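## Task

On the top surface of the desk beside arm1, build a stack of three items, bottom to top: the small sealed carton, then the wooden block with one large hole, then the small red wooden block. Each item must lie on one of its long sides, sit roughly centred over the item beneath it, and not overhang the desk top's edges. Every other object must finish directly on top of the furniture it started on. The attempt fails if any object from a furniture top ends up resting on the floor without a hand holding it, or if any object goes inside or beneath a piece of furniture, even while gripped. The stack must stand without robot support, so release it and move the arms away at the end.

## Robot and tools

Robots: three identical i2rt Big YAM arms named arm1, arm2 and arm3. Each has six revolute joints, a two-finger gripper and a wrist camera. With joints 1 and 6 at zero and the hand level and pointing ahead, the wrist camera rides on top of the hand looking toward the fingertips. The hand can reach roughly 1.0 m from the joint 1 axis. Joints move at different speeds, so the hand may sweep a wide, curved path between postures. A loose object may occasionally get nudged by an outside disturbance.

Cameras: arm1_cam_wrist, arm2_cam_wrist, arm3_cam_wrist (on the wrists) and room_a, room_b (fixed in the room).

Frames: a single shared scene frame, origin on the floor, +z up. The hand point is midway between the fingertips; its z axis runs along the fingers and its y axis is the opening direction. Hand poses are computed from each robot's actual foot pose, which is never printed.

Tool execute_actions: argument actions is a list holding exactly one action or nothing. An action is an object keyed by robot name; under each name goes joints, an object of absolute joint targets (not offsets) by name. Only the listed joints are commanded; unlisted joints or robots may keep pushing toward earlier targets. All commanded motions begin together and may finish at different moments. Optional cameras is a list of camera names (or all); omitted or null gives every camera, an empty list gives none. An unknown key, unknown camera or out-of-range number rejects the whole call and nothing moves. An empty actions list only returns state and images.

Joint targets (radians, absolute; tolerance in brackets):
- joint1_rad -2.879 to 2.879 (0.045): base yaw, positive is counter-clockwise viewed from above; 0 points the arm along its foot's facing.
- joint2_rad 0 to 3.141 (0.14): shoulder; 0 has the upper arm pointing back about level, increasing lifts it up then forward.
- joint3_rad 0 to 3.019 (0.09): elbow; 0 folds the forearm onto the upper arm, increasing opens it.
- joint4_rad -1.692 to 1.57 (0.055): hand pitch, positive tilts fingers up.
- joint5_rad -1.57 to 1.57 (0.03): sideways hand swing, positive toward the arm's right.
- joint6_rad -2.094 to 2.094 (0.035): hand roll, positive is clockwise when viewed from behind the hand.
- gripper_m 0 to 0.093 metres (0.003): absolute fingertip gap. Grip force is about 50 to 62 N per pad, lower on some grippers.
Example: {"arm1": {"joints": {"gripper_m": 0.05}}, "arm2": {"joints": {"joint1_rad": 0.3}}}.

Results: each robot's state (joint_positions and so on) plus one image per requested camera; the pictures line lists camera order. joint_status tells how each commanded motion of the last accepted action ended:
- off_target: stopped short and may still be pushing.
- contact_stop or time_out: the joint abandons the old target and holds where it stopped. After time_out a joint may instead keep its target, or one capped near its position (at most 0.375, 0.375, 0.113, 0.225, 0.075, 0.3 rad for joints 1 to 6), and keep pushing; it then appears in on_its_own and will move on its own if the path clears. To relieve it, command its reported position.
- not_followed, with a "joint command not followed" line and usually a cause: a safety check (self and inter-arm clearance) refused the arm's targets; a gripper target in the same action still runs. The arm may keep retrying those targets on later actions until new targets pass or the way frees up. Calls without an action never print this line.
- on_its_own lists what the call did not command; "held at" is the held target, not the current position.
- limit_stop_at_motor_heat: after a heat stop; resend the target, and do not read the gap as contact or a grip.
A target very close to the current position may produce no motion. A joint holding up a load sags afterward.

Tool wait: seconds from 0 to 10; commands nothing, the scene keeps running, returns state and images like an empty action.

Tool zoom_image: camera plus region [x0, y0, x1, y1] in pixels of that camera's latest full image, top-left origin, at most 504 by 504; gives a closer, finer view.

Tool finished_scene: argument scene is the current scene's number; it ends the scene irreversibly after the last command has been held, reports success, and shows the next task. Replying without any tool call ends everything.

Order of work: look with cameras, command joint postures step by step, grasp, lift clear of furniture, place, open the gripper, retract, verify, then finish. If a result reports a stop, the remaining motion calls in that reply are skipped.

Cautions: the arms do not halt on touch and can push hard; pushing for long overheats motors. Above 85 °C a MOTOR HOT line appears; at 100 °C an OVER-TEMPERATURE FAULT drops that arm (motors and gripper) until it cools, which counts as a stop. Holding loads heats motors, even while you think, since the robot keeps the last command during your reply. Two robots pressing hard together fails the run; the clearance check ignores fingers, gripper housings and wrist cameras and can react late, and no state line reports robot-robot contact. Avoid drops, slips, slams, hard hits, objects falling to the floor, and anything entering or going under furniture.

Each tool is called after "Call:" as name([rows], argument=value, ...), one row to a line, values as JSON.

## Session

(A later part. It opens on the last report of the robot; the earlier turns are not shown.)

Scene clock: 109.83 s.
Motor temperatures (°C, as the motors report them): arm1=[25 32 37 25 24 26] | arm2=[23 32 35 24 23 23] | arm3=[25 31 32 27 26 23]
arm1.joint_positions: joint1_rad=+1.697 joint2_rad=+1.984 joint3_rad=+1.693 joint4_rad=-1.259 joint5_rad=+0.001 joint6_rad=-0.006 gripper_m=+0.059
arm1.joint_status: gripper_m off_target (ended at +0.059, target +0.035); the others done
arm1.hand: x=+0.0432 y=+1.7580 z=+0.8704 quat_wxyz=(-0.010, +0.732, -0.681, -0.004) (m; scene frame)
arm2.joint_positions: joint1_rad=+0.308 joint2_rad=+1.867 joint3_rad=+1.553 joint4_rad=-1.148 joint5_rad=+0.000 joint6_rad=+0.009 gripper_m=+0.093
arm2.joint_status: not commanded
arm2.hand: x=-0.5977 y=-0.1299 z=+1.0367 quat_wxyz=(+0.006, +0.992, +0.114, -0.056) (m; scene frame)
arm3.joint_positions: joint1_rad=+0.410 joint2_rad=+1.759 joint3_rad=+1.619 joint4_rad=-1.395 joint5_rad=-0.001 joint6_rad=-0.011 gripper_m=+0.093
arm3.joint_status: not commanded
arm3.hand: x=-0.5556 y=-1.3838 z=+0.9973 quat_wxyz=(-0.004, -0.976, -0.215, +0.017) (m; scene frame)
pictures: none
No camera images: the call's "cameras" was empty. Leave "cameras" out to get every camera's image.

Call:
execute_actions([
  {"arm1":{"joints":{"joint2_rad":2.032,"joint4_rad":-1.205,"gripper_m":0.035}}},
], cameras=["arm1_cam_wrist","room_a"])

Scene clock: 110.87 s.
Motor temperatures (°C, as the motors report them): arm1=[25 32 37 25 24 26] | arm2=[23 32 35 24 23 23] | arm3=[25 31 32 27 26 23]
arm1.joint_positions: joint1_rad=+1.697 joint2_rad=+2.041 joint3_rad=+1.693 joint4_rad=-1.216 joint5_rad=+0.001 joint6_rad=-0.006 gripper_m=+0.059
arm1.joint_status: gripper_m off_target (ended at +0.059, target +0.035); the others done
arm1.hand: x=+0.0430 y=+1.7656 z=+0.8375 quat_wxyz=(-0.006, +0.732, -0.681, +0.001) (m; scene frame)
arm2.joint_positions: joint1_rad=+0.308 joint2_rad=+1.867 joint3_rad=+1.553 joint4_rad=-1.148 joint5_rad=+0.000 joint6_rad=+0.009 gripper_m=+0.093
arm2.joint_status: not commanded
arm2.hand: x=-0.5977 y=-0.1299 z=+1.0367 quat_wxyz=(+0.006, +0.992, +0.114, -0.056) (m; scene frame)
arm3.joint_positions: joint1_rad=+0.410 joint2_rad=+1.759 joint3_rad=+1.619 joint4_rad=-1.395 joint5_rad=-0.001 joint6_rad=-0.011 gripper_m=+0.093
arm3.joint_status: not commanded
arm3.hand: x=-0.5556 y=-1.3838 z=+0.9973 quat_wxyz=(-0.004, -0.976, -0.215, +0.017) (m; scene frame)
pictures: arm1_cam_wrist, room_a
Images, in order (width x height): arm1_cam_wrist 504x504, room_a 504x504.

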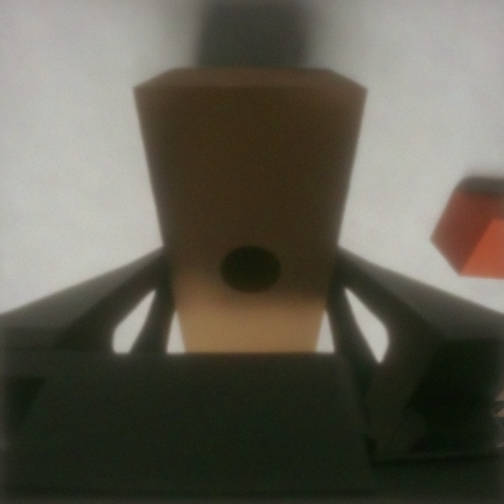

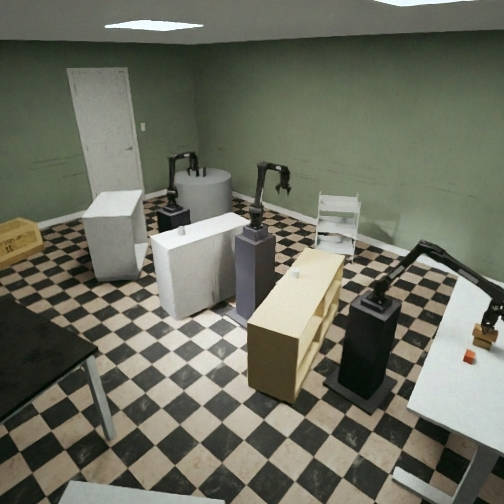

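Call:
execute_actions([
  {"arm1":{"joints":{"joint2_rad":2.068,"joint4_rad":-1.183,"gripper_m":0.035}}},
], cameras=[])

Scene clock: 111.93 s.
Motor temperatures (°C, as the motors report them): arm1=[25 32 37 25 24 26] | arm2=[23 32 35 24 23 23] | arm3=[25 31 32 27 26 23]
arm1.joint_positions: joint1_rad=+1.697 joint2_rad=+2.063 joint3_rad=+1.695 joint4_rad=-1.193 joint5_rad=+0.001 joint6_rad=-0.006 gripper_m=+0.059
arm1.joint_status: gripper_m off_target (ended at +0.059, target +0.035); the others done
arm1.hand: x=+0.0428 y=+1.7700 z=+0.8247 quat_wxyz=(-0.006, +0.732, -0.681, +0.000) (m; scene frame)
arm2.joint_positions: joint1_rad=+0.308 joint2_rad=+1.867 joint3_rad=+1.553 joint4_rad=-1.148 joint5_rad=+0.000 joint6_rad=+0.009 gripper_m=+0.093
arm2.joint_status: not commanded
arm2.hand: x=-0.5977 y=-0.1299 z=+1.0367 quat_wxyz=(+0.006, +0.992, +0.114, -0.056) (m; scene frame)
arm3.joint_positions: joint1_rad=+0.410 joint2_rad=+1.759 joint3_rad=+1.619 joint4_rad=-1.395 joint5_rad=-0.001 joint6_rad=-0.011 gripper_m=+0.093
arm3.joint_status: not commanded
arm3.hand: x=-0.5556 y=-1.3838 z=+0.9973 quat_wxyz=(-0.004, -0.976, -0.215, +0.017) (m; scene frame)
pictures: none
No camera images: the call's "cameras" was empty. Leave "cameras" out to get every camera's image.

Call:
execute_actions([
  {"arm1":{"joints":{"joint2_rad":2.084,"gripper_m":0.035}}},
], cameras=[])

Scene clock: 112.57 s.
Motor temperatures (°C, as the motors report them): arm1=[25 32 37 25 24 26] | arm2=[23 32 35 24 23 23] | arm3=[25 31 32 27 26 23]
arm1.joint_positions: joint1_rad=+1.697 joint2_rad=+2.064 joint3_rad=+1.695 joint4_rad=-1.193 joint5_rad=+0.001 joint6_rad=-0.006 gripper_m=+0.059
arm1.joint_status: gripper_m off_target (ended at +0.059, target +0.035); the others done
arm1.hand: x=+0.0428 y=+1.7699 z=+0.8242 quat_wxyz=(-0.006, +0.732, -0.681, +0.000) (m; scene frame)
arm2.joint_positions: joint1_rad=+0.308 joint2_rad=+1.867 joint3_rad=+1.553 joint4_rad=-1.148 joint5_rad=+0.000 joint6_rad=+0.009 gripper_m=+0.093
arm2.joint_status: not commanded
arm2.hand: x=-0.5977 y=-0.1299 z=+1.0367 quat_wxyz=(+0.006, +0.992, +0.114, -0.056) (m; scene frame)
arm3.joint_positions: joint1_rad=+0.410 joint2_rad=+1.759 joint3_rad=+1.619 joint4_rad=-1.395 joint5_rad=-0.001 joint6_rad=-0.011 gripper_m=+0.093
arm3.joint_status: not commanded
arm3.hand: x=-0.5556 y=-1.3838 z=+0.9973 quat_wxyz=(-0.004, -0.976, -0.215, +0.017) (m; scene frame)
pictures: none
No camera images: the call's "cameras" was empty. Leave "cameras" out to get every camera's image.

Call:
execute_actions([
  {"arm1":{"joints":{"joint2_rad":2.064,"gripper_m":0.093}}},
], cameras=["arm1_cam_wrist","room_a"])

Call:
execute_actions([
  {"arm1":{"joints":{"joint2_rad":1.86,"joint4_rad":-1.40}}},
], cameras=["arm1_cam_wrist","room_a"])

Scene clock: 113.53 s.
Motor temperatures (°C, as the motors report them): arm1=[25 32 38 25 24 26] | arm2=[23 32 35 24 23 23] | arm3=[25 31 32 27 26 23]
arm1.joint_positions: joint1_rad=+1.697 joint2_rad=+2.064 joint3_rad=+1.700 joint4_rad=-1.193 joint5_rad=+0.001 joint6_rad=-0.006 gripper_m=+0.093
arm1.joint_status: all done
arm1.hand: x=+0.0427 y=+1.7718 z=+0.8260 quat_wxyz=(-0.008, +0.732, -0.681, -0.002) (m; scene frame)
arm2.joint_positions: joint1_rad=+0.308 joint2_rad=+1.867 joint3_rad=+1.553 joint4_rad=-1.148 joint5_rad=+0.000 joint6_rad=+0.009 gripper_m=+0.093
arm2.joint_status: not commanded
arm2.hand: x=-0.5977 y=-0.1299 z=+1.0367 quat_wxyz=(+0.006, +0.992, +0.114, -0.056) (m; scene frame)
arm3.joint_positions: joint1_rad=+0.410 joint2_rad=+1.759 joint3_rad=+1.619 joint4_rad=-1.395 joint5_rad=-0.001 joint6_rad=-0.011 gripper_m=+0.093
arm3.joint_status: not commanded
arm3.hand: x=-0.5556 y=-1.3838 z=+0.9973 quat_wxyz=(-0.004, -0.976, -0.215, +0.017) (m; scene frame)
pictures: arm1_cam_wrist, room_a
Images, in order (width x height): arm1_cam_wrist 504x504, room_a 504x504.

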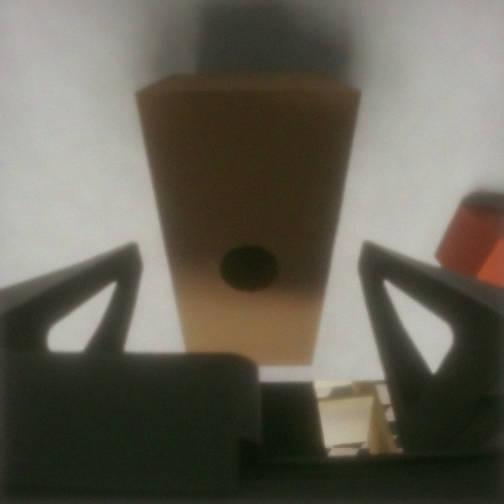

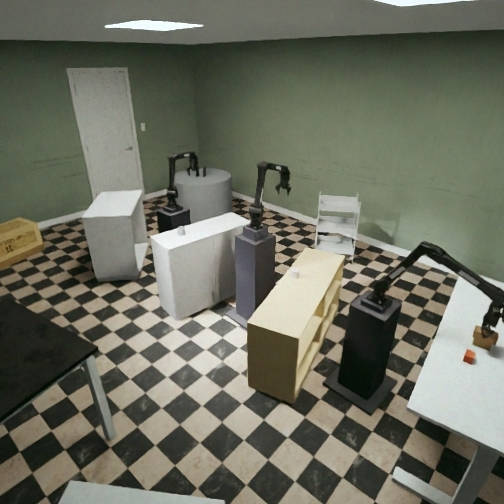

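Scene clock: 114.70 s.
Motor temperatures (°C, as the motors report them): arm1=[25 32 38 25 24 26] | arm2=[23 32 35 24 23 23] | arm3=[25 31 32 27 26 23]
arm1.joint_positions: joint1_rad=+1.697 joint2_rad=+1.843 joint3_rad=+1.725 joint4_rad=-1.392 joint5_rad=+0.001 joint6_rad=-0.006 gripper_m=+0.093
arm1.joint_status: all done
arm1.hand: x=+0.0441 y=+1.7341 z=+0.9628 quat_wxyz=(-0.024, +0.732, -0.680, -0.019) (m; scene frame)
arm2.joint_positions: joint1_rad=+0.308 joint2_rad=+1.867 joint3_rad=+1.553 joint4_rad=-1.148 joint5_rad=+0.000 joint6_rad=+0.009 gripper_m=+0.093
arm2.joint_status: not commanded
arm2.hand: x=-0.5977 y=-0.1299 z=+1.0367 quat_wxyz=(+0.006, +0.992, +0.114, -0.056) (m; scene frame)
arm3.joint_positions: joint1_rad=+0.410 joint2_rad=+1.759 joint3_rad=+1.619 joint4_rad=-1.395 joint5_rad=-0.001 joint6_rad=-0.011 gripper_m=+0.093
arm3.joint_status: not commanded
arm3.hand: x=-0.5556 y=-1.3838 z=+0.9973 quat_wxyz=(-0.004, -0.976, -0.215, +0.017) (m; scene frame)
pictures: arm1_cam_wrist, room_a
Images, in order (width x height): arm1_cam_wrist 504x504, room_a 504x504.

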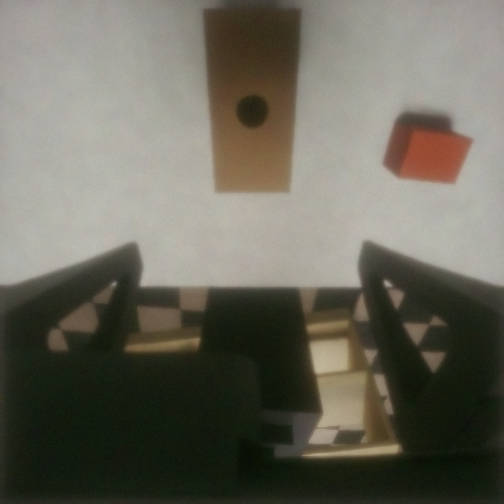

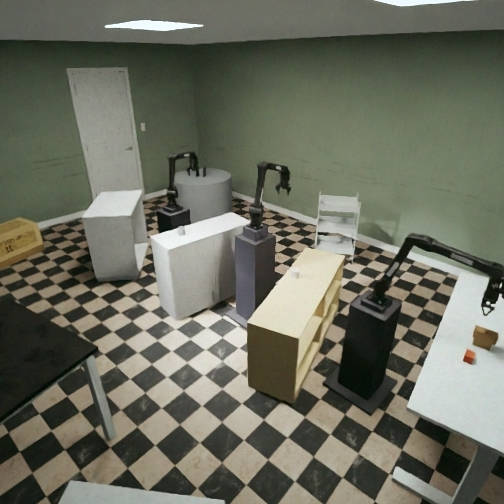

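Call:
execute_actions([
  {"arm1":{"joints":{"joint1_rad":1.385,"joint6_rad":1.33,"joint3_rad":1.68}}},
], cameras=[])

Call:
execute_actions([
  {"arm1":{"joints":{"joint2_rad":1.96,"joint3_rad":1.68,"joint4_rad":-1.265}}},
], cameras=["arm1_cam_wrist","room_a"])

Scene clock: 118.03 s.
Motor temperatures (°C, as the motors report them): arm1=[25 32 38 25 24 26] | arm2=[23 32 35 24 23 23] | arm3=[25 31 32 27 26 23]
arm1.joint_positions: joint1_rad=+1.385 joint2_rad=+1.849 joint3_rad=+1.682 joint4_rad=-1.392 joint5_rad=+0.002 joint6_rad=+1.319 gripper_m=+0.093
arm1.joint_status: all done
arm1.hand: x=+0.2217 y=+1.7057 z=+0.9443 quat_wxyz=(-0.007, +0.003, -1.000, -0.006) (m; scene frame)
arm2.joint_positions: joint1_rad=+0.308 joint2_rad=+1.867 joint3_rad=+1.553 joint4_rad=-1.148 joint5_rad=+0.000 joint6_rad=+0.009 gripper_m=+0.093
arm2.joint_status: not commanded
arm2.hand: x=-0.5977 y=-0.1299 z=+1.0367 quat_wxyz=(+0.006, +0.992, +0.114, -0.056) (m; scene frame)
arm3.joint_positions: joint1_rad=+0.410 joint2_rad=+1.759 joint3_rad=+1.619 joint4_rad=-1.395 joint5_rad=-0.001 joint6_rad=-0.011 gripper_m=+0.093
arm3.joint_status: not commanded
arm3.hand: x=-0.5556 y=-1.3838 z=+0.9973 quat_wxyz=(-0.004, -0.976, -0.215, +0.017) (m; scene frame)
pictures: none
No camera images: the call's "cameras" was empty. Leave "cameras" out to get every camera's image.

Scene clock: 119.20 s.
Motor temperatures (°C, as the motors report them): arm1=[25 32 37 25 24 26] | arm2=[23 32 35 24 23 23] | arm3=[25 32 32 27 26 23]
arm1.joint_positions: joint1_rad=+1.385 joint2_rad=+1.966 joint3_rad=+1.674 joint4_rad=-1.275 joint5_rad=+0.002 joint6_rad=+1.320 gripper_m=+0.093
arm1.joint_status: all done
arm1.hand: x=+0.2287 y=+1.7312 z=+0.8757 quat_wxyz=(-0.006, +0.003, -1.000, -0.002) (m; scene frame)
arm2.joint_positions: joint1_rad=+0.308 joint2_rad=+1.867 joint3_rad=+1.553 joint4_rad=-1.148 joint5_rad=+0.000 joint6_rad=+0.009 gripper_m=+0.093
arm2.joint_status: not commanded
arm2.hand: x=-0.5977 y=-0.1299 z=+1.0367 quat_wxyz=(+0.006, +0.992, +0.114, -0.056) (m; scene frame)
arm3.joint_positions: joint1_rad=+0.410 joint2_rad=+1.759 joint3_rad=+1.619 joint4_rad=-1.395 joint5_rad=-0.001 joint6_rad=-0.011 gripper_m=+0.093
arm3.joint_status: not commanded
arm3.hand: x=-0.5556 y=-1.3838 z=+0.9973 quat_wxyz=(-0.004, -0.976, -0.215, +0.017) (m; scene frame)
pictures: arm1_cam_wrist, room_a
Images, in order (width x height): arm1_cam_wrist 504x504, room_a 504x504.

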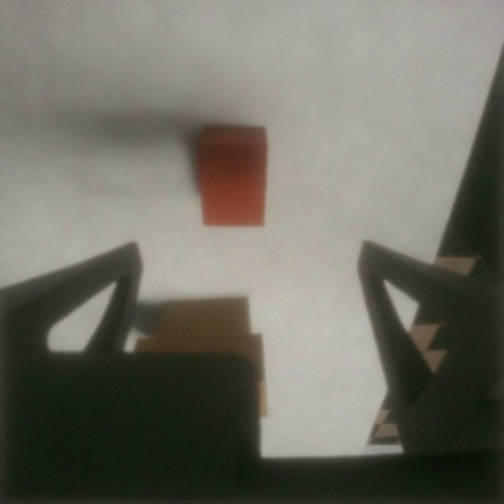

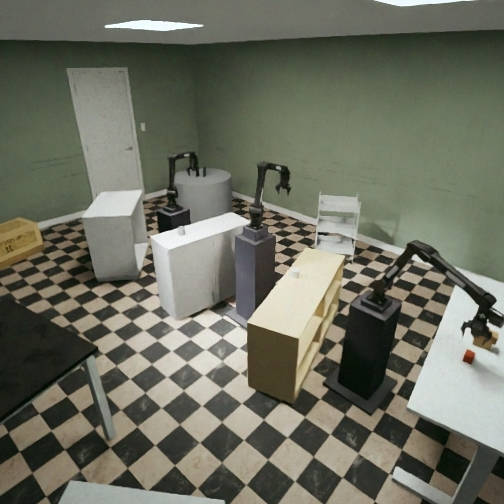

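Call:
execute_actions([
  {"arm1":{"joints":{"joint1_rad":1.41,"joint2_rad":2.05,"joint3_rad":1.61,"joint4_rad":-1.09}}},
], cameras=["arm1_cam_wrist"])

Scene clock: 121.17 s.
Motor temperatures (°C, as the motors report them): arm1=[25 32 37 25 24 26] | arm2=[23 32 35 24 23 23] | arm3=[25 32 32 27 26 23]
arm1.joint_positions: joint1_rad=+1.403 joint2_rad=+2.054 joint3_rad=+1.605 joint4_rad=-1.101 joint5_rad=+0.002 joint6_rad=+1.320 gripper_m=+0.093
arm1.joint_status: all done
arm1.hand: x=+0.2209 y=+1.7435 z=+0.8003 quat_wxyz=(-0.008, +0.012, -1.000, -0.010) (m; scene frame)
arm2.joint_positions: joint1_rad=+0.308 joint2_rad=+1.867 joint3_rad=+1.553 joint4_rad=-1.148 joint5_rad=+0.000 joint6_rad=+0.009 gripper_m=+0.093
arm2.joint_status: not commanded
arm2.hand: x=-0.5977 y=-0.1299 z=+1.0367 quat_wxyz=(+0.006, +0.992, +0.114, -0.056) (m; scene frame)
arm3.joint_positions: joint1_rad=+0.410 joint2_rad=+1.759 joint3_rad=+1.619 joint4_rad=-1.395 joint5_rad=-0.001 joint6_rad=-0.011 gripper_m=+0.093
arm3.joint_status: not commanded
arm3.hand: x=-0.5556 y=-1.3838 z=+0.9973 quat_wxyz=(-0.004, -0.976, -0.215, +0.017) (m; scene frame)
pictures: arm1_cam_wrist
Images, in order (width x height): arm1_cam_wrist 504x504.

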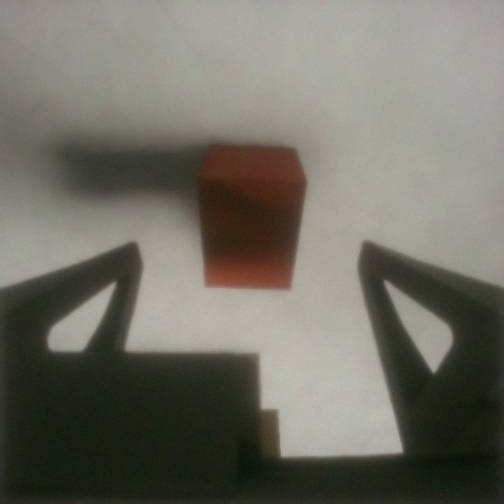

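Call:
execute_actions([
  {"arm1":{"joints":{"joint2_rad":2.10,"joint4_rad":-1.062}}},
], cameras=["arm1_cam_wrist"])

Scene clock: 122.20 s.
Motor temperatures (°C, as the motors report them): arm1=[25 32 37 25 24 26] | arm2=[23 32 35 24 23 23] | arm3=[25 32 32 27 26 23]
arm1.joint_positions: joint1_rad=+1.403 joint2_rad=+2.083 joint3_rad=+1.605 joint4_rad=-1.073 joint5_rad=+0.002 joint6_rad=+1.320 gripper_m=+0.093
arm1.joint_status: all done
arm1.hand: x=+0.2218 y=+1.7467 z=+0.7829 quat_wxyz=(-0.007, +0.012, -1.000, -0.009) (m; scene frame)
arm2.joint_positions: joint1_rad=+0.308 joint2_rad=+1.867 joint3_rad=+1.553 joint4_rad=-1.148 joint5_rad=+0.000 joint6_rad=+0.009 gripper_m=+0.093
arm2.joint_status: not commanded
arm2.hand: x=-0.5977 y=-0.1299 z=+1.0367 quat_wxyz=(+0.006, +0.992, +0.114, -0.056) (m; scene frame)
arm3.joint_positions: joint1_rad=+0.410 joint2_rad=+1.759 joint3_rad=+1.619 joint4_rad=-1.395 joint5_rad=-0.001 joint6_rad=-0.011 gripper_m=+0.093
arm3.joint_status: not commanded
arm3.hand: x=-0.5556 y=-1.3838 z=+0.9973 quat_wxyz=(-0.004, -0.976, -0.215, +0.017) (m; scene frame)
pictures: arm1_cam_wrist
Images, in order (width x height): arm1_cam_wrist 504x504.

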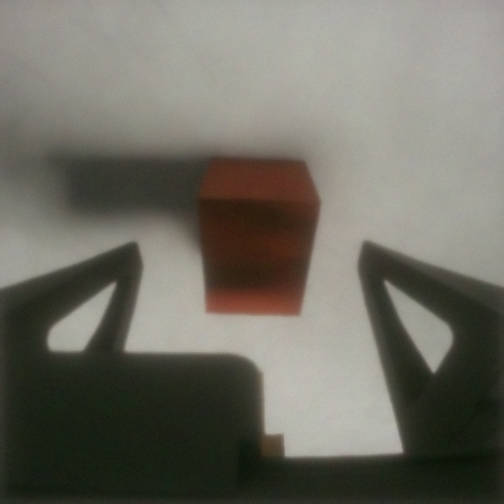

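Call:
execute_actions([
  {"arm1":{"joints":{"joint2_rad":2.118}}},
], cameras=[])

Scene clock: 123.00 s.
Motor temperatures (°C, as the motors report them): arm1=[25 32 37 25 24 26] | arm2=[23 32 35 24 23 23] | arm3=[25 32 32 27 26 23]
arm1.joint_positions: joint1_rad=+1.403 joint2_rad=+2.097 joint3_rad=+1.605 joint4_rad=-1.073 joint5_rad=+0.002 joint6_rad=+1.320 gripper_m=+0.093
arm1.joint_status: all done
arm1.hand: x=+0.2215 y=+1.7452 z=+0.7751 quat_wxyz=(-0.006, +0.012, -1.000, -0.003) (m; scene frame)
arm2.joint_positions: joint1_rad=+0.308 joint2_rad=+1.867 joint3_rad=+1.553 joint4_rad=-1.148 joint5_rad=+0.000 joint6_rad=+0.009 gripper_m=+0.093
arm2.joint_status: not commanded
arm2.hand: x=-0.5977 y=-0.1299 z=+1.0367 quat_wxyz=(+0.006, +0.992, +0.114, -0.056) (m; scene frame)
arm3.joint_positions: joint1_rad=+0.410 joint2_rad=+1.759 joint3_rad=+1.619 joint4_rad=-1.395 joint5_rad=-0.001 joint6_rad=-0.011 gripper_m=+0.093
arm3.joint_status: not commanded
arm3.hand: x=-0.5556 y=-1.3838 z=+0.9973 quat_wxyz=(-0.004, -0.976, -0.215, +0.017) (m; scene frame)
pictures: none
No camera images: the call's "cameras" was empty. Leave "cameras" out to get every camera's image.

Call:
execute_actions([
  {"arm1":{"joints":{"joint2_rad":2.097,"gripper_m":0.022}}},
], cameras=["arm1_cam_wrist"])

Call:
execute_actions([
  {"arm1":{"joints":{"joint2_rad":1.92,"joint3_rad":1.83,"joint4_rad":-1.42,"joint6_rad":-0.01,"gripper_m":0.022}}},
], cameras=[])

Call:
execute_actions([
  {"arm1":{"joints":{"joint1_rad":1.69,"joint6_rad":-0.01,"gripper_m":0.022}}},
], cameras=["arm1_cam_wrist","room_a"])

Scene clock: 124.13 s.
Motor temperatures (°C, as the motors report them): arm1=[25 32 37 25 24 26] | arm2=[23 32 35 24 23 23] | arm3=[25 32 32 27 26 23]
arm1.joint_positions: joint1_rad=+1.403 joint2_rad=+2.097 joint3_rad=+1.605 joint4_rad=-1.072 joint5_rad=+0.002 joint6_rad=+1.321 gripper_m=+0.044
arm1.joint_status: gripper_m off_target (ended at +0.044, target +0.022); the others done
arm1.hand: x=+0.2216 y=+1.7453 z=+0.7751 quat_wxyz=(-0.006, +0.012, -1.000, -0.003) (m; scene frame)
arm2.joint_positions: joint1_rad=+0.308 joint2_rad=+1.867 joint3_rad=+1.553 joint4_rad=-1.148 joint5_rad=+0.000 joint6_rad=+0.009 gripper_m=+0.093
arm2.joint_status: not commanded
arm2.hand: x=-0.5977 y=-0.1299 z=+1.0367 quat_wxyz=(+0.006, +0.992, +0.114, -0.056) (m; scene frame)
arm3.joint_positions: joint1_rad=+0.410 joint2_rad=+1.759 joint3_rad=+1.619 joint4_rad=-1.395 joint5_rad=-0.001 joint6_rad=-0.011 gripper_m=+0.093
arm3.joint_status: not commanded
arm3.hand: x=-0.5556 y=-1.3838 z=+0.9973 quat_wxyz=(-0.004, -0.976, -0.215, +0.017) (m; scene frame)
pictures: arm1_cam_wrist
Images, in order (width x height): arm1_cam_wrist 504x504.

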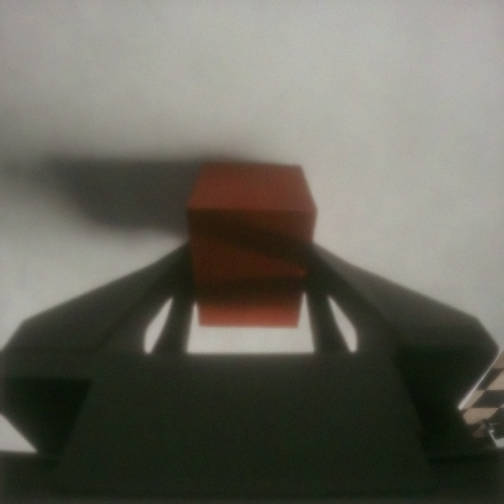

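Scene clock: 126.20 s.
Motor temperatures (°C, as the motors report them): arm1=[25 32 37 25 24 26] | arm2=[23 32 35 24 23 23] | arm3=[25 32 32 27 26 23]
arm1.joint_positions: joint1_rad=+1.403 joint2_rad=+1.909 joint3_rad=+1.797 joint4_rad=-1.412 joint5_rad=+0.002 joint6_rad=+0.000 gripper_m=+0.044
arm1.joint_status: gripper_m off_target (ended at +0.044, target +0.022); the others done
arm1.hand: x=+0.2186 y=+1.7391 z=+0.9542 quat_wxyz=(-0.022, +0.622, -0.782, -0.011) (m; scene frame)
arm2.joint_positions: joint1_rad=+0.308 joint2_rad=+1.867 joint3_rad=+1.553 joint4_rad=-1.148 joint5_rad=+0.000 joint6_rad=+0.009 gripper_m=+0.093
arm2.joint_status: not commanded
arm2.hand: x=-0.5977 y=-0.1299 z=+1.0367 quat_wxyz=(+0.006, +0.992, +0.114, -0.056) (m; scene frame)
arm3.joint_positions: joint1_rad=+0.410 joint2_rad=+1.759 joint3_rad=+1.619 joint4_rad=-1.395 joint5_rad=-0.001 joint6_rad=-0.011 gripper_m=+0.093
arm3.joint_status: not commanded
arm3.hand: x=-0.5556 y=-1.3838 z=+0.9973 quat_wxyz=(-0.004, -0.976, -0.215, +0.017) (m; scene frame)
pictures: none
No camera images: the call's "cameras" was empty. Leave "cameras" out to get every camera's image.

Scene clock: 127.60 s.
Motor temperatures (°C, as the motors report them): arm1=[25 32 37 25 24 26] | arm2=[23 32 35 24 23 23] | arm3=[25 32 32 27 26 23]
arm1.joint_positions: joint1_rad=+1.687 joint2_rad=+1.909 joint3_rad=+1.797 joint4_rad=-1.412 joint5_rad=-0.002 joint6_rad=-0.002 gripper_m=+0.044
arm1.joint_status: gripper_m off_target (ended at +0.044, target +0.022); the others done
arm1.hand: x=+0.0482 y=+1.7537 z=+0.9528 quat_wxyz=(-0.018, +0.728, -0.686, -0.015) (m; scene frame)
arm2.joint_positions: joint1_rad=+0.308 joint2_rad=+1.867 joint3_rad=+1.553 joint4_rad=-1.148 joint5_rad=+0.000 joint6_rad=+0.009 gripper_m=+0.093
arm2.joint_status: not commanded
arm2.hand: x=-0.5977 y=-0.1299 z=+1.0367 quat_wxyz=(+0.006, +0.992, +0.114, -0.056) (m; scene frame)
arm3.joint_positions: joint1_rad=+0.410 joint2_rad=+1.759 joint3_rad=+1.619 joint4_rad=-1.395 joint5_rad=-0.001 joint6_rad=-0.011 gripper_m=+0.093
arm3.joint_status: not commanded
arm3.hand: x=-0.5556 y=-1.3838 z=+0.9973 quat_wxyz=(-0.004, -0.976, -0.215, +0.017) (m; scene frame)
pictures: arm1_cam_wrist, room_a
Images, in order (width x height): arm1_cam_wrist 504x504, room_a 504x504.

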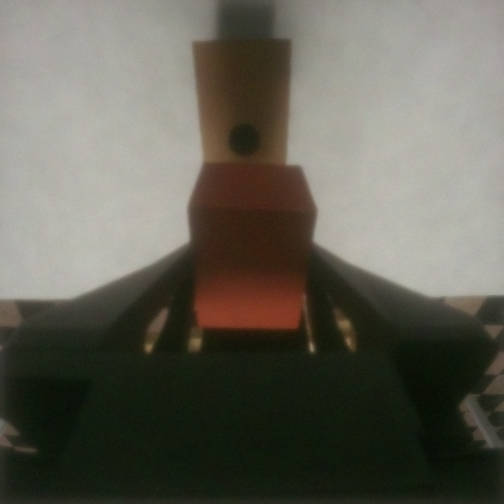

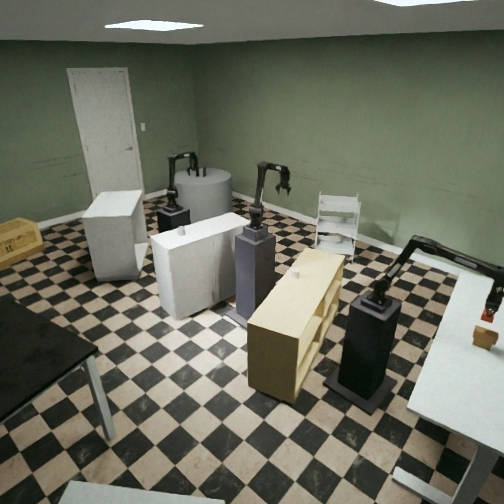

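Call:
execute_actions([
  {"arm1":{"joints":{"joint1_rad":1.705,"joint2_rad":2.005,"joint3_rad":1.78,"joint4_rad":-1.32,"gripper_m":0.022}}},
], cameras=["arm1_cam_wrist"])

Scene clock: 129.40 s.
Motor temperatures (°C, as the motors report them): arm1=[25 32 37 25 24 26] | arm2=[23 32 35 24 23 23] | arm3=[25 32 32 27 26 23]
arm1.joint_positions: joint1_rad=+1.696 joint2_rad=+2.016 joint3_rad=+1.770 joint4_rad=-1.330 joint5_rad=-0.002 joint6_rad=-0.002 gripper_m=+0.044
arm1.joint_status: gripper_m off_target (ended at +0.044, target +0.022); the others done
arm1.hand: x=+0.0427 y=+1.7659 z=+0.8798 quat_wxyz=(+0.000, +0.731, -0.683, +0.005) (m; scene frame)
arm2.joint_positions: joint1_rad=+0.308 joint2_rad=+1.867 joint3_rad=+1.553 joint4_rad=-1.148 joint5_rad=+0.000 joint6_rad=+0.009 gripper_m=+0.093
arm2.joint_status: not commanded
arm2.hand: x=-0.5977 y=-0.1299 z=+1.0367 quat_wxyz=(+0.006, +0.992, +0.114, -0.056) (m; scene frame)
arm3.joint_positions: joint1_rad=+0.410 joint2_rad=+1.759 joint3_rad=+1.619 joint4_rad=-1.395 joint5_rad=-0.001 joint6_rad=-0.011 gripper_m=+0.093
arm3.joint_status: not commanded
arm3.hand: x=-0.5556 y=-1.3838 z=+0.9973 quat_wxyz=(-0.004, -0.976, -0.215, +0.017) (m; scene frame)
pictures: arm1_cam_wrist
Images, in order (width x height): arm1_cam_wrist 504x504.

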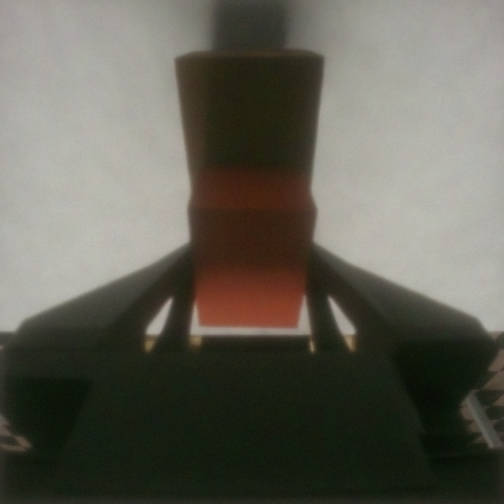

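Call:
execute_actions([
  {"arm1":{"joints":{"joint2_rad":2.045,"joint4_rad":-1.295,"gripper_m":0.022}}},
], cameras=[])

Scene clock: 130.20 s.
Motor temperatures (°C, as the motors report them): arm1=[25 32 37 25 24 26] | arm2=[23 32 35 24 23 23] | arm3=[25 32 32 27 26 23]
arm1.joint_positions: joint1_rad=+1.696 joint2_rad=+2.023 joint3_rad=+1.770 joint4_rad=-1.305 joint5_rad=-0.002 joint6_rad=-0.002 gripper_m=+0.044
arm1.joint_status: gripper_m off_target (ended at +0.044, target +0.022); the others done
arm1.hand: x=+0.0423 y=+1.7719 z=+0.8755 quat_wxyz=(-0.006, +0.731, -0.683, -0.002) (m; scene frame)
arm2.joint_positions: joint1_rad=+0.308 joint2_rad=+1.867 joint3_rad=+1.553 joint4_rad=-1.148 joint5_rad=+0.000 joint6_rad=+0.009 gripper_m=+0.093
arm2.joint_status: not commanded
arm2.hand: x=-0.5977 y=-0.1299 z=+1.0367 quat_wxyz=(+0.006, +0.992, +0.114, -0.056) (m; scene frame)
arm3.joint_positions: joint1_rad=+0.410 joint2_rad=+1.759 joint3_rad=+1.619 joint4_rad=-1.395 joint5_rad=-0.001 joint6_rad=-0.011 gripper_m=+0.093
arm3.joint_status: not commanded
arm3.hand: x=-0.5556 y=-1.3838 z=+0.9973 quat_wxyz=(-0.004, -0.976, -0.215, +0.017) (m; scene frame)
pictures: none
No camera images: the call's "cameras" was empty. Leave "cameras" out to get every camera's image.

Call:
execute_actions([
  {"arm1":{"joints":{"joint2_rad":2.056,"gripper_m":0.022}}},
], cameras=[])

Scene clock: 130.70 s.
Motor temperatures (°C, as the motors report them): arm1=[25 32 37 25 24 26] | arm2=[23 32 35 24 23 23] | arm3=[25 32 32 27 26 23]
arm1.joint_positions: joint1_rad=+1.696 joint2_rad=+2.023 joint3_rad=+1.770 joint4_rad=-1.305 joint5_rad=-0.002 joint6_rad=-0.002 gripper_m=+0.044
arm1.joint_status: gripper_m off_target (ended at +0.044, target +0.022); the others done
arm1.hand: x=+0.0423 y=+1.7719 z=+0.8755 quat_wxyz=(-0.006, +0.731, -0.683, -0.002) (m; scene frame)
arm2.joint_positions: joint1_rad=+0.308 joint2_rad=+1.867 joint3_rad=+1.553 joint4_rad=-1.148 joint5_rad=+0.000 joint6_rad=+0.009 gripper_m=+0.093
arm2.joint_status: not commanded
arm2.hand: x=-0.5977 y=-0.1299 z=+1.0367 quat_wxyz=(+0.006, +0.992, +0.114, -0.056) (m; scene frame)
arm3.joint_positions: joint1_rad=+0.410 joint2_rad=+1.759 joint3_rad=+1.619 joint4_rad=-1.395 joint5_rad=-0.001 joint6_rad=-0.011 gripper_m=+0.093
arm3.joint_status: not commanded
arm3.hand: x=-0.5556 y=-1.3838 z=+0.9973 quat_wxyz=(-0.004, -0.976, -0.215, +0.017) (m; scene frame)
pictures: none
No camera images: the call's "cameras" was empty. Leave "cameras" out to get every camera's image.

Call:
execute_actions(actions=[], cameras=["arm1_cam_wrist","room_a"])

Call:
zoom_image(camera="room_a", region=[444,290,504,370])

Scene clock: 131.13 s.
Motor temperatures (°C, as the motors report them): arm1=[25 32 37 25 24 26] | arm2=[23 32 35 24 23 23] | arm3=[25 32 32 27 26 23]
arm1.joint_positions: joint1_rad=+1.696 joint2_rad=+2.023 joint3_rad=+1.770 joint4_rad=-1.305 joint5_rad=-0.002 joint6_rad=-0.002 gripper_m=+0.044
arm1.joint_status: gripper_m off_target (ended at +0.044, target +0.022); the others done
arm1.hand: x=+0.0423 y=+1.7719 z=+0.8755 quat_wxyz=(-0.006, +0.731, -0.683, -0.002) (m; scene frame)
arm2.joint_positions: joint1_rad=+0.308 joint2_rad=+1.867 joint3_rad=+1.553 joint4_rad=-1.148 joint5_rad=+0.000 joint6_rad=+0.009 gripper_m=+0.093
arm2.joint_status: not commanded
arm2.hand: x=-0.5977 y=-0.1299 z=+1.0367 quat_wxyz=(+0.006, +0.992, +0.114, -0.056) (m; scene frame)
arm3.joint_positions: joint1_rad=+0.410 joint2_rad=+1.759 joint3_rad=+1.619 joint4_rad=-1.395 joint5_rad=-0.001 joint6_rad=-0.011 gripper_m=+0.093
arm3.joint_status: not commanded
arm3.hand: x=-0.5556 y=-1.3838 z=+0.9973 quat_wxyz=(-0.004, -0.976, -0.215, +0.017) (m; scene frame)
pictures: arm1_cam_wrist, room_a
Images, in order (width x height): arm1_cam_wrist 504x504, room_a 504x504.

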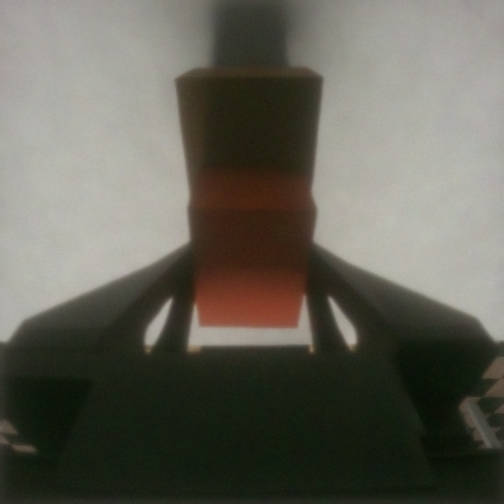

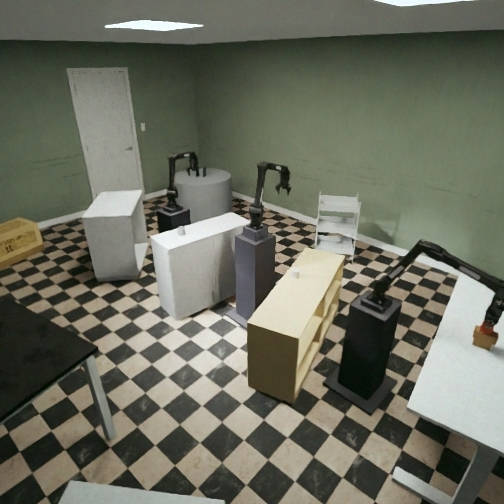

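Region (444, 290, 504, 370) of room_a's 504x504 image, scaled by 6.300, with more detail than that image has; it fills the left 378 columns of this view, and the rest is white.

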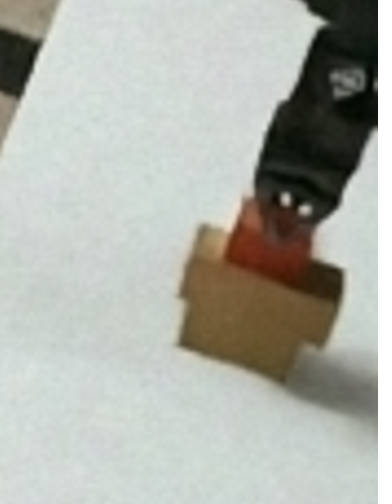

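Call:
execute_actions([
  {"arm1":{"joints":{"joint2_rad":2.068,"gripper_m":0.022}}},
], cameras=[])

Scene clock: 131.87 s.
Motor temperatures (°C, as the motors report them): arm1=[25 32 37 25 24 26] | arm2=[23 32 35 24 23 23] | arm3=[25 32 32 27 26 23]
arm1.joint_positions: joint1_rad=+1.696 joint2_rad=+2.024 joint3_rad=+1.770 joint4_rad=-1.305 joint5_rad=-0.002 joint6_rad=-0.002 gripper_m=+0.044
arm1.joint_status: gripper_m off_target (ended at +0.044, target +0.022); the others done
arm1.hand: x=+0.0423 y=+1.7719 z=+0.8751 quat_wxyz=(-0.006, +0.731, -0.683, -0.002) (m; scene frame)
arm2.joint_positions: joint1_rad=+0.308 joint2_rad=+1.867 joint3_rad=+1.553 joint4_rad=-1.148 joint5_rad=+0.000 joint6_rad=+0.009 gripper_m=+0.093
arm2.joint_status: not commanded
arm2.hand: x=-0.5977 y=-0.1299 z=+1.0367 quat_wxyz=(+0.006, +0.992, +0.114, -0.056) (m; scene frame)
arm3.joint_positions: joint1_rad=+0.410 joint2_rad=+1.759 joint3_rad=+1.619 joint4_rad=-1.395 joint5_rad=-0.001 joint6_rad=-0.011 gripper_m=+0.093
arm3.joint_status: not commanded
arm3.hand: x=-0.5556 y=-1.3838 z=+0.9973 quat_wxyz=(-0.004, -0.976, -0.215, +0.017) (m; scene frame)
pictures: none
No camera images: the call's "cameras" was empty. Leave "cameras" out to get every camera's image.

Contact confirmed. Release.

Call:
execute_actions([
  {"arm1":{"joints":{"joint2_rad":2.024,"gripper_m":0.093}}},
], cameras=["arm1_cam_wrist"])

Call:
execute_actions([
  {"arm1":{"joints":{"joint2_rad":1.85,"joint4_rad":-1.45}}},
], cameras=["arm1_cam_wrist"])

Call:
execute_actions([
  {"arm1":{"joints":{"joint1_rad":1.25}}},
])

Call:
zoom_image(camera="room_a", region=[424,280,504,380])

Scene clock: 132.83 s.
Motor temperatures (°C, as the motors report them): arm1=[25 32 37 25 24 26] | arm2=[23 32 35 24 23 23] | arm3=[25 32 32 27 26 23]
arm1.joint_positions: joint1_rad=+1.696 joint2_rad=+2.024 joint3_rad=+1.770 joint4_rad=-1.304 joint5_rad=-0.002 joint6_rad=-0.002 gripper_m=+0.093
arm1.joint_status: all done
arm1.hand: x=+0.0423 y=+1.7720 z=+0.8751 quat_wxyz=(-0.006, +0.731, -0.683, -0.002) (m; scene frame)
arm2.joint_positions: joint1_rad=+0.308 joint2_rad=+1.867 joint3_rad=+1.553 joint4_rad=-1.148 joint5_rad=+0.000 joint6_rad=+0.009 gripper_m=+0.093
arm2.joint_status: not commanded
arm2.hand: x=-0.5977 y=-0.1299 z=+1.0367 quat_wxyz=(+0.006, +0.992, +0.114, -0.056) (m; scene frame)
arm3.joint_positions: joint1_rad=+0.410 joint2_rad=+1.759 joint3_rad=+1.619 joint4_rad=-1.395 joint5_rad=-0.001 joint6_rad=-0.011 gripper_m=+0.093
arm3.joint_status: not commanded
arm3.hand: x=-0.5556 y=-1.3838 z=+0.9973 quat_wxyz=(-0.004, -0.976, -0.215, +0.017) (m; scene frame)
pictures: arm1_cam_wrist
Images, in order (width x height): arm1_cam_wrist 504x504.

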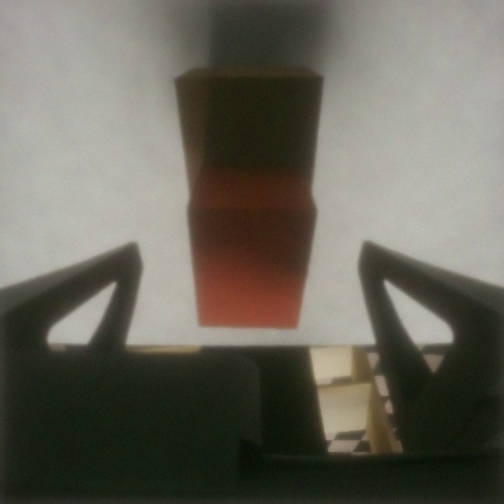

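Scene clock: 133.90 s.
Motor temperatures (°C, as the motors report them): arm1=[25 32 37 25 24 26] | arm2=[23 32 35 24 23 23] | arm3=[25 32 32 27 26 23]
arm1.joint_positions: joint1_rad=+1.696 joint2_rad=+1.834 joint3_rad=+1.770 joint4_rad=-1.442 joint5_rad=-0.002 joint6_rad=-0.002 gripper_m=+0.093
arm1.joint_status: all done
arm1.hand: x=+0.0440 y=+1.7337 z=+0.9846 quat_wxyz=(-0.024, +0.731, -0.682, -0.021) (m; scene frame)
arm2.joint_positions: joint1_rad=+0.308 joint2_rad=+1.867 joint3_rad=+1.553 joint4_rad=-1.148 joint5_rad=+0.000 joint6_rad=+0.009 gripper_m=+0.093
arm2.joint_status: not commanded
arm2.hand: x=-0.5977 y=-0.1299 z=+1.0367 quat_wxyz=(+0.006, +0.992, +0.114, -0.056) (m; scene frame)
arm3.joint_positions: joint1_rad=+0.410 joint2_rad=+1.759 joint3_rad=+1.619 joint4_rad=-1.395 joint5_rad=-0.001 joint6_rad=-0.011 gripper_m=+0.093
arm3.joint_status: not commanded
arm3.hand: x=-0.5556 y=-1.3838 z=+0.9973 quat_wxyz=(-0.004, -0.976, -0.215, +0.017) (m; scene frame)
pictures: arm1_cam_wrist
Images, in order (width x height): arm1_cam_wrist 504x504.

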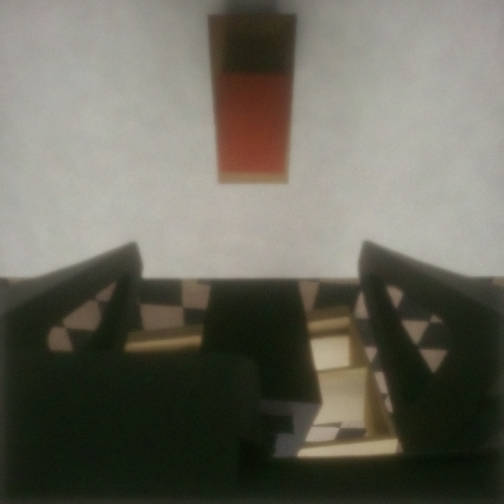

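Scene clock: 135.30 s.
Motor temperatures (°C, as the motors report them): arm1=[25 32 37 25 24 26] | arm2=[23 32 35 24 23 23] | arm3=[25 32 32 27 26 23]
arm1.joint_positions: joint1_rad=+1.251 joint2_rad=+1.834 joint3_rad=+1.770 joint4_rad=-1.442 joint5_rad=+0.002 joint6_rad=-0.002 gripper_m=+0.093
arm1.joint_status: all done
arm1.hand: x=+0.2984 y=+1.6934 z=+0.9865 quat_wxyz=(-0.031, +0.562, -0.826, -0.015) (m; scene frame)
arm2.joint_positions: joint1_rad=+0.308 joint2_rad=+1.867 joint3_rad=+1.553 joint4_rad=-1.148 joint5_rad=+0.000 joint6_rad=+0.009 gripper_m=+0.093
arm2.joint_status: not commanded
arm2.hand: x=-0.5977 y=-0.1299 z=+1.0367 quat_wxyz=(+0.006, +0.992, +0.114, -0.056) (m; scene frame)
arm3.joint_positions: joint1_rad=+0.410 joint2_rad=+1.759 joint3_rad=+1.619 joint4_rad=-1.395 joint5_rad=-0.001 joint6_rad=-0.011 gripper_m=+0.093
arm3.joint_status: not commanded
arm3.hand: x=-0.5556 y=-1.3838 z=+0.9973 quat_wxyz=(-0.004, -0.976, -0.215, +0.017) (m; scene frame)
pictures: arm1_cam_wrist, arm2_cam_wrist, arm3_cam_wrist, room_a, room_b
Images, in order (width x height): arm1_cam_wrist 504x504, arm2_cam_wrist 504x504, arm3_cam_wrist 504x504, room_a 504x504, room_b 504x504.

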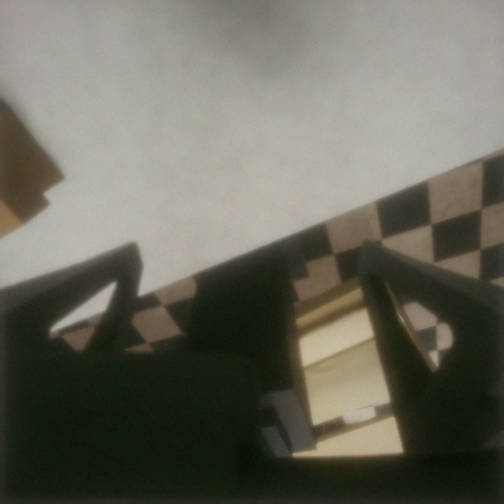

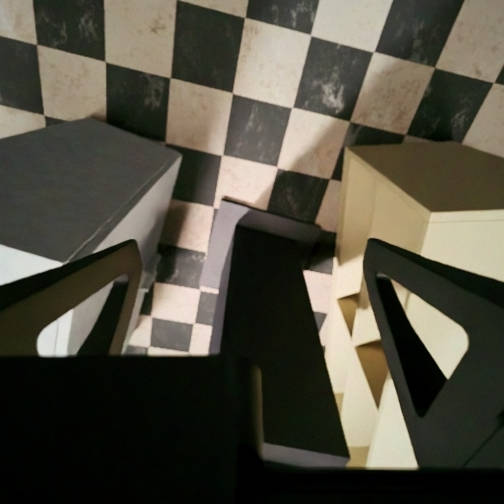

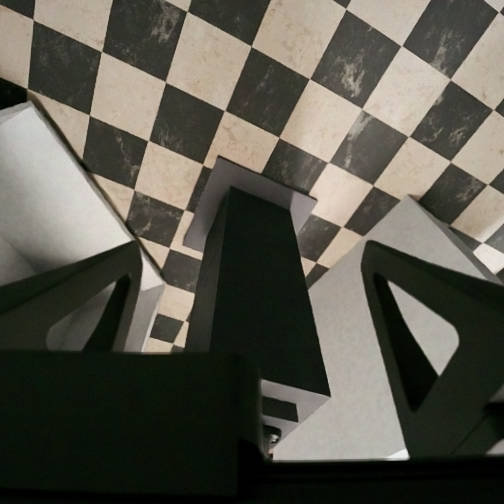

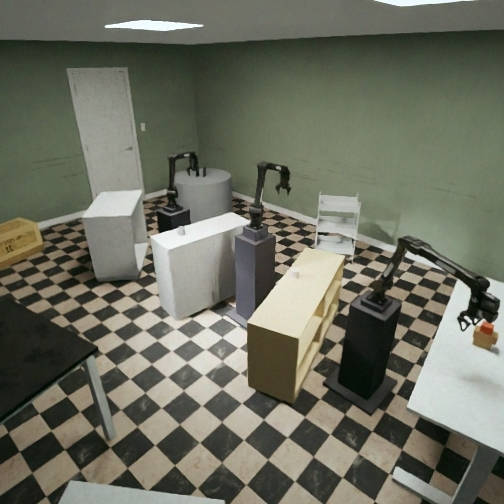

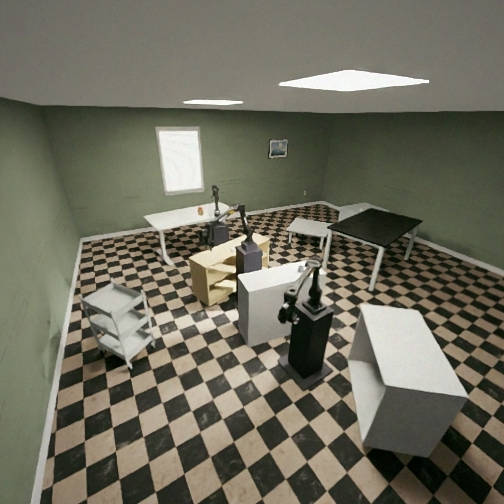

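Region (424, 280, 504, 380) of room_a's 504x504 image, scaled by 5.040, with more detail than that image has; it fills the left 403 columns of this view, and the rest is white.

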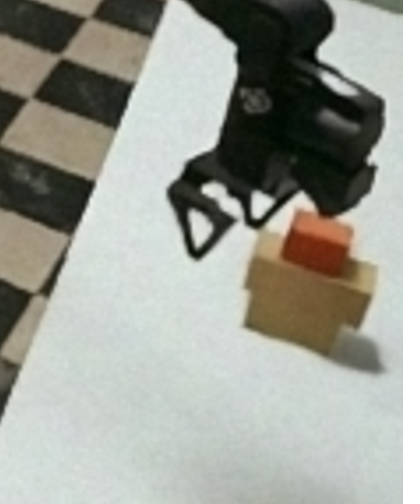

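Call:
finished_scene(scene=2)

The scene is finished: the task was done.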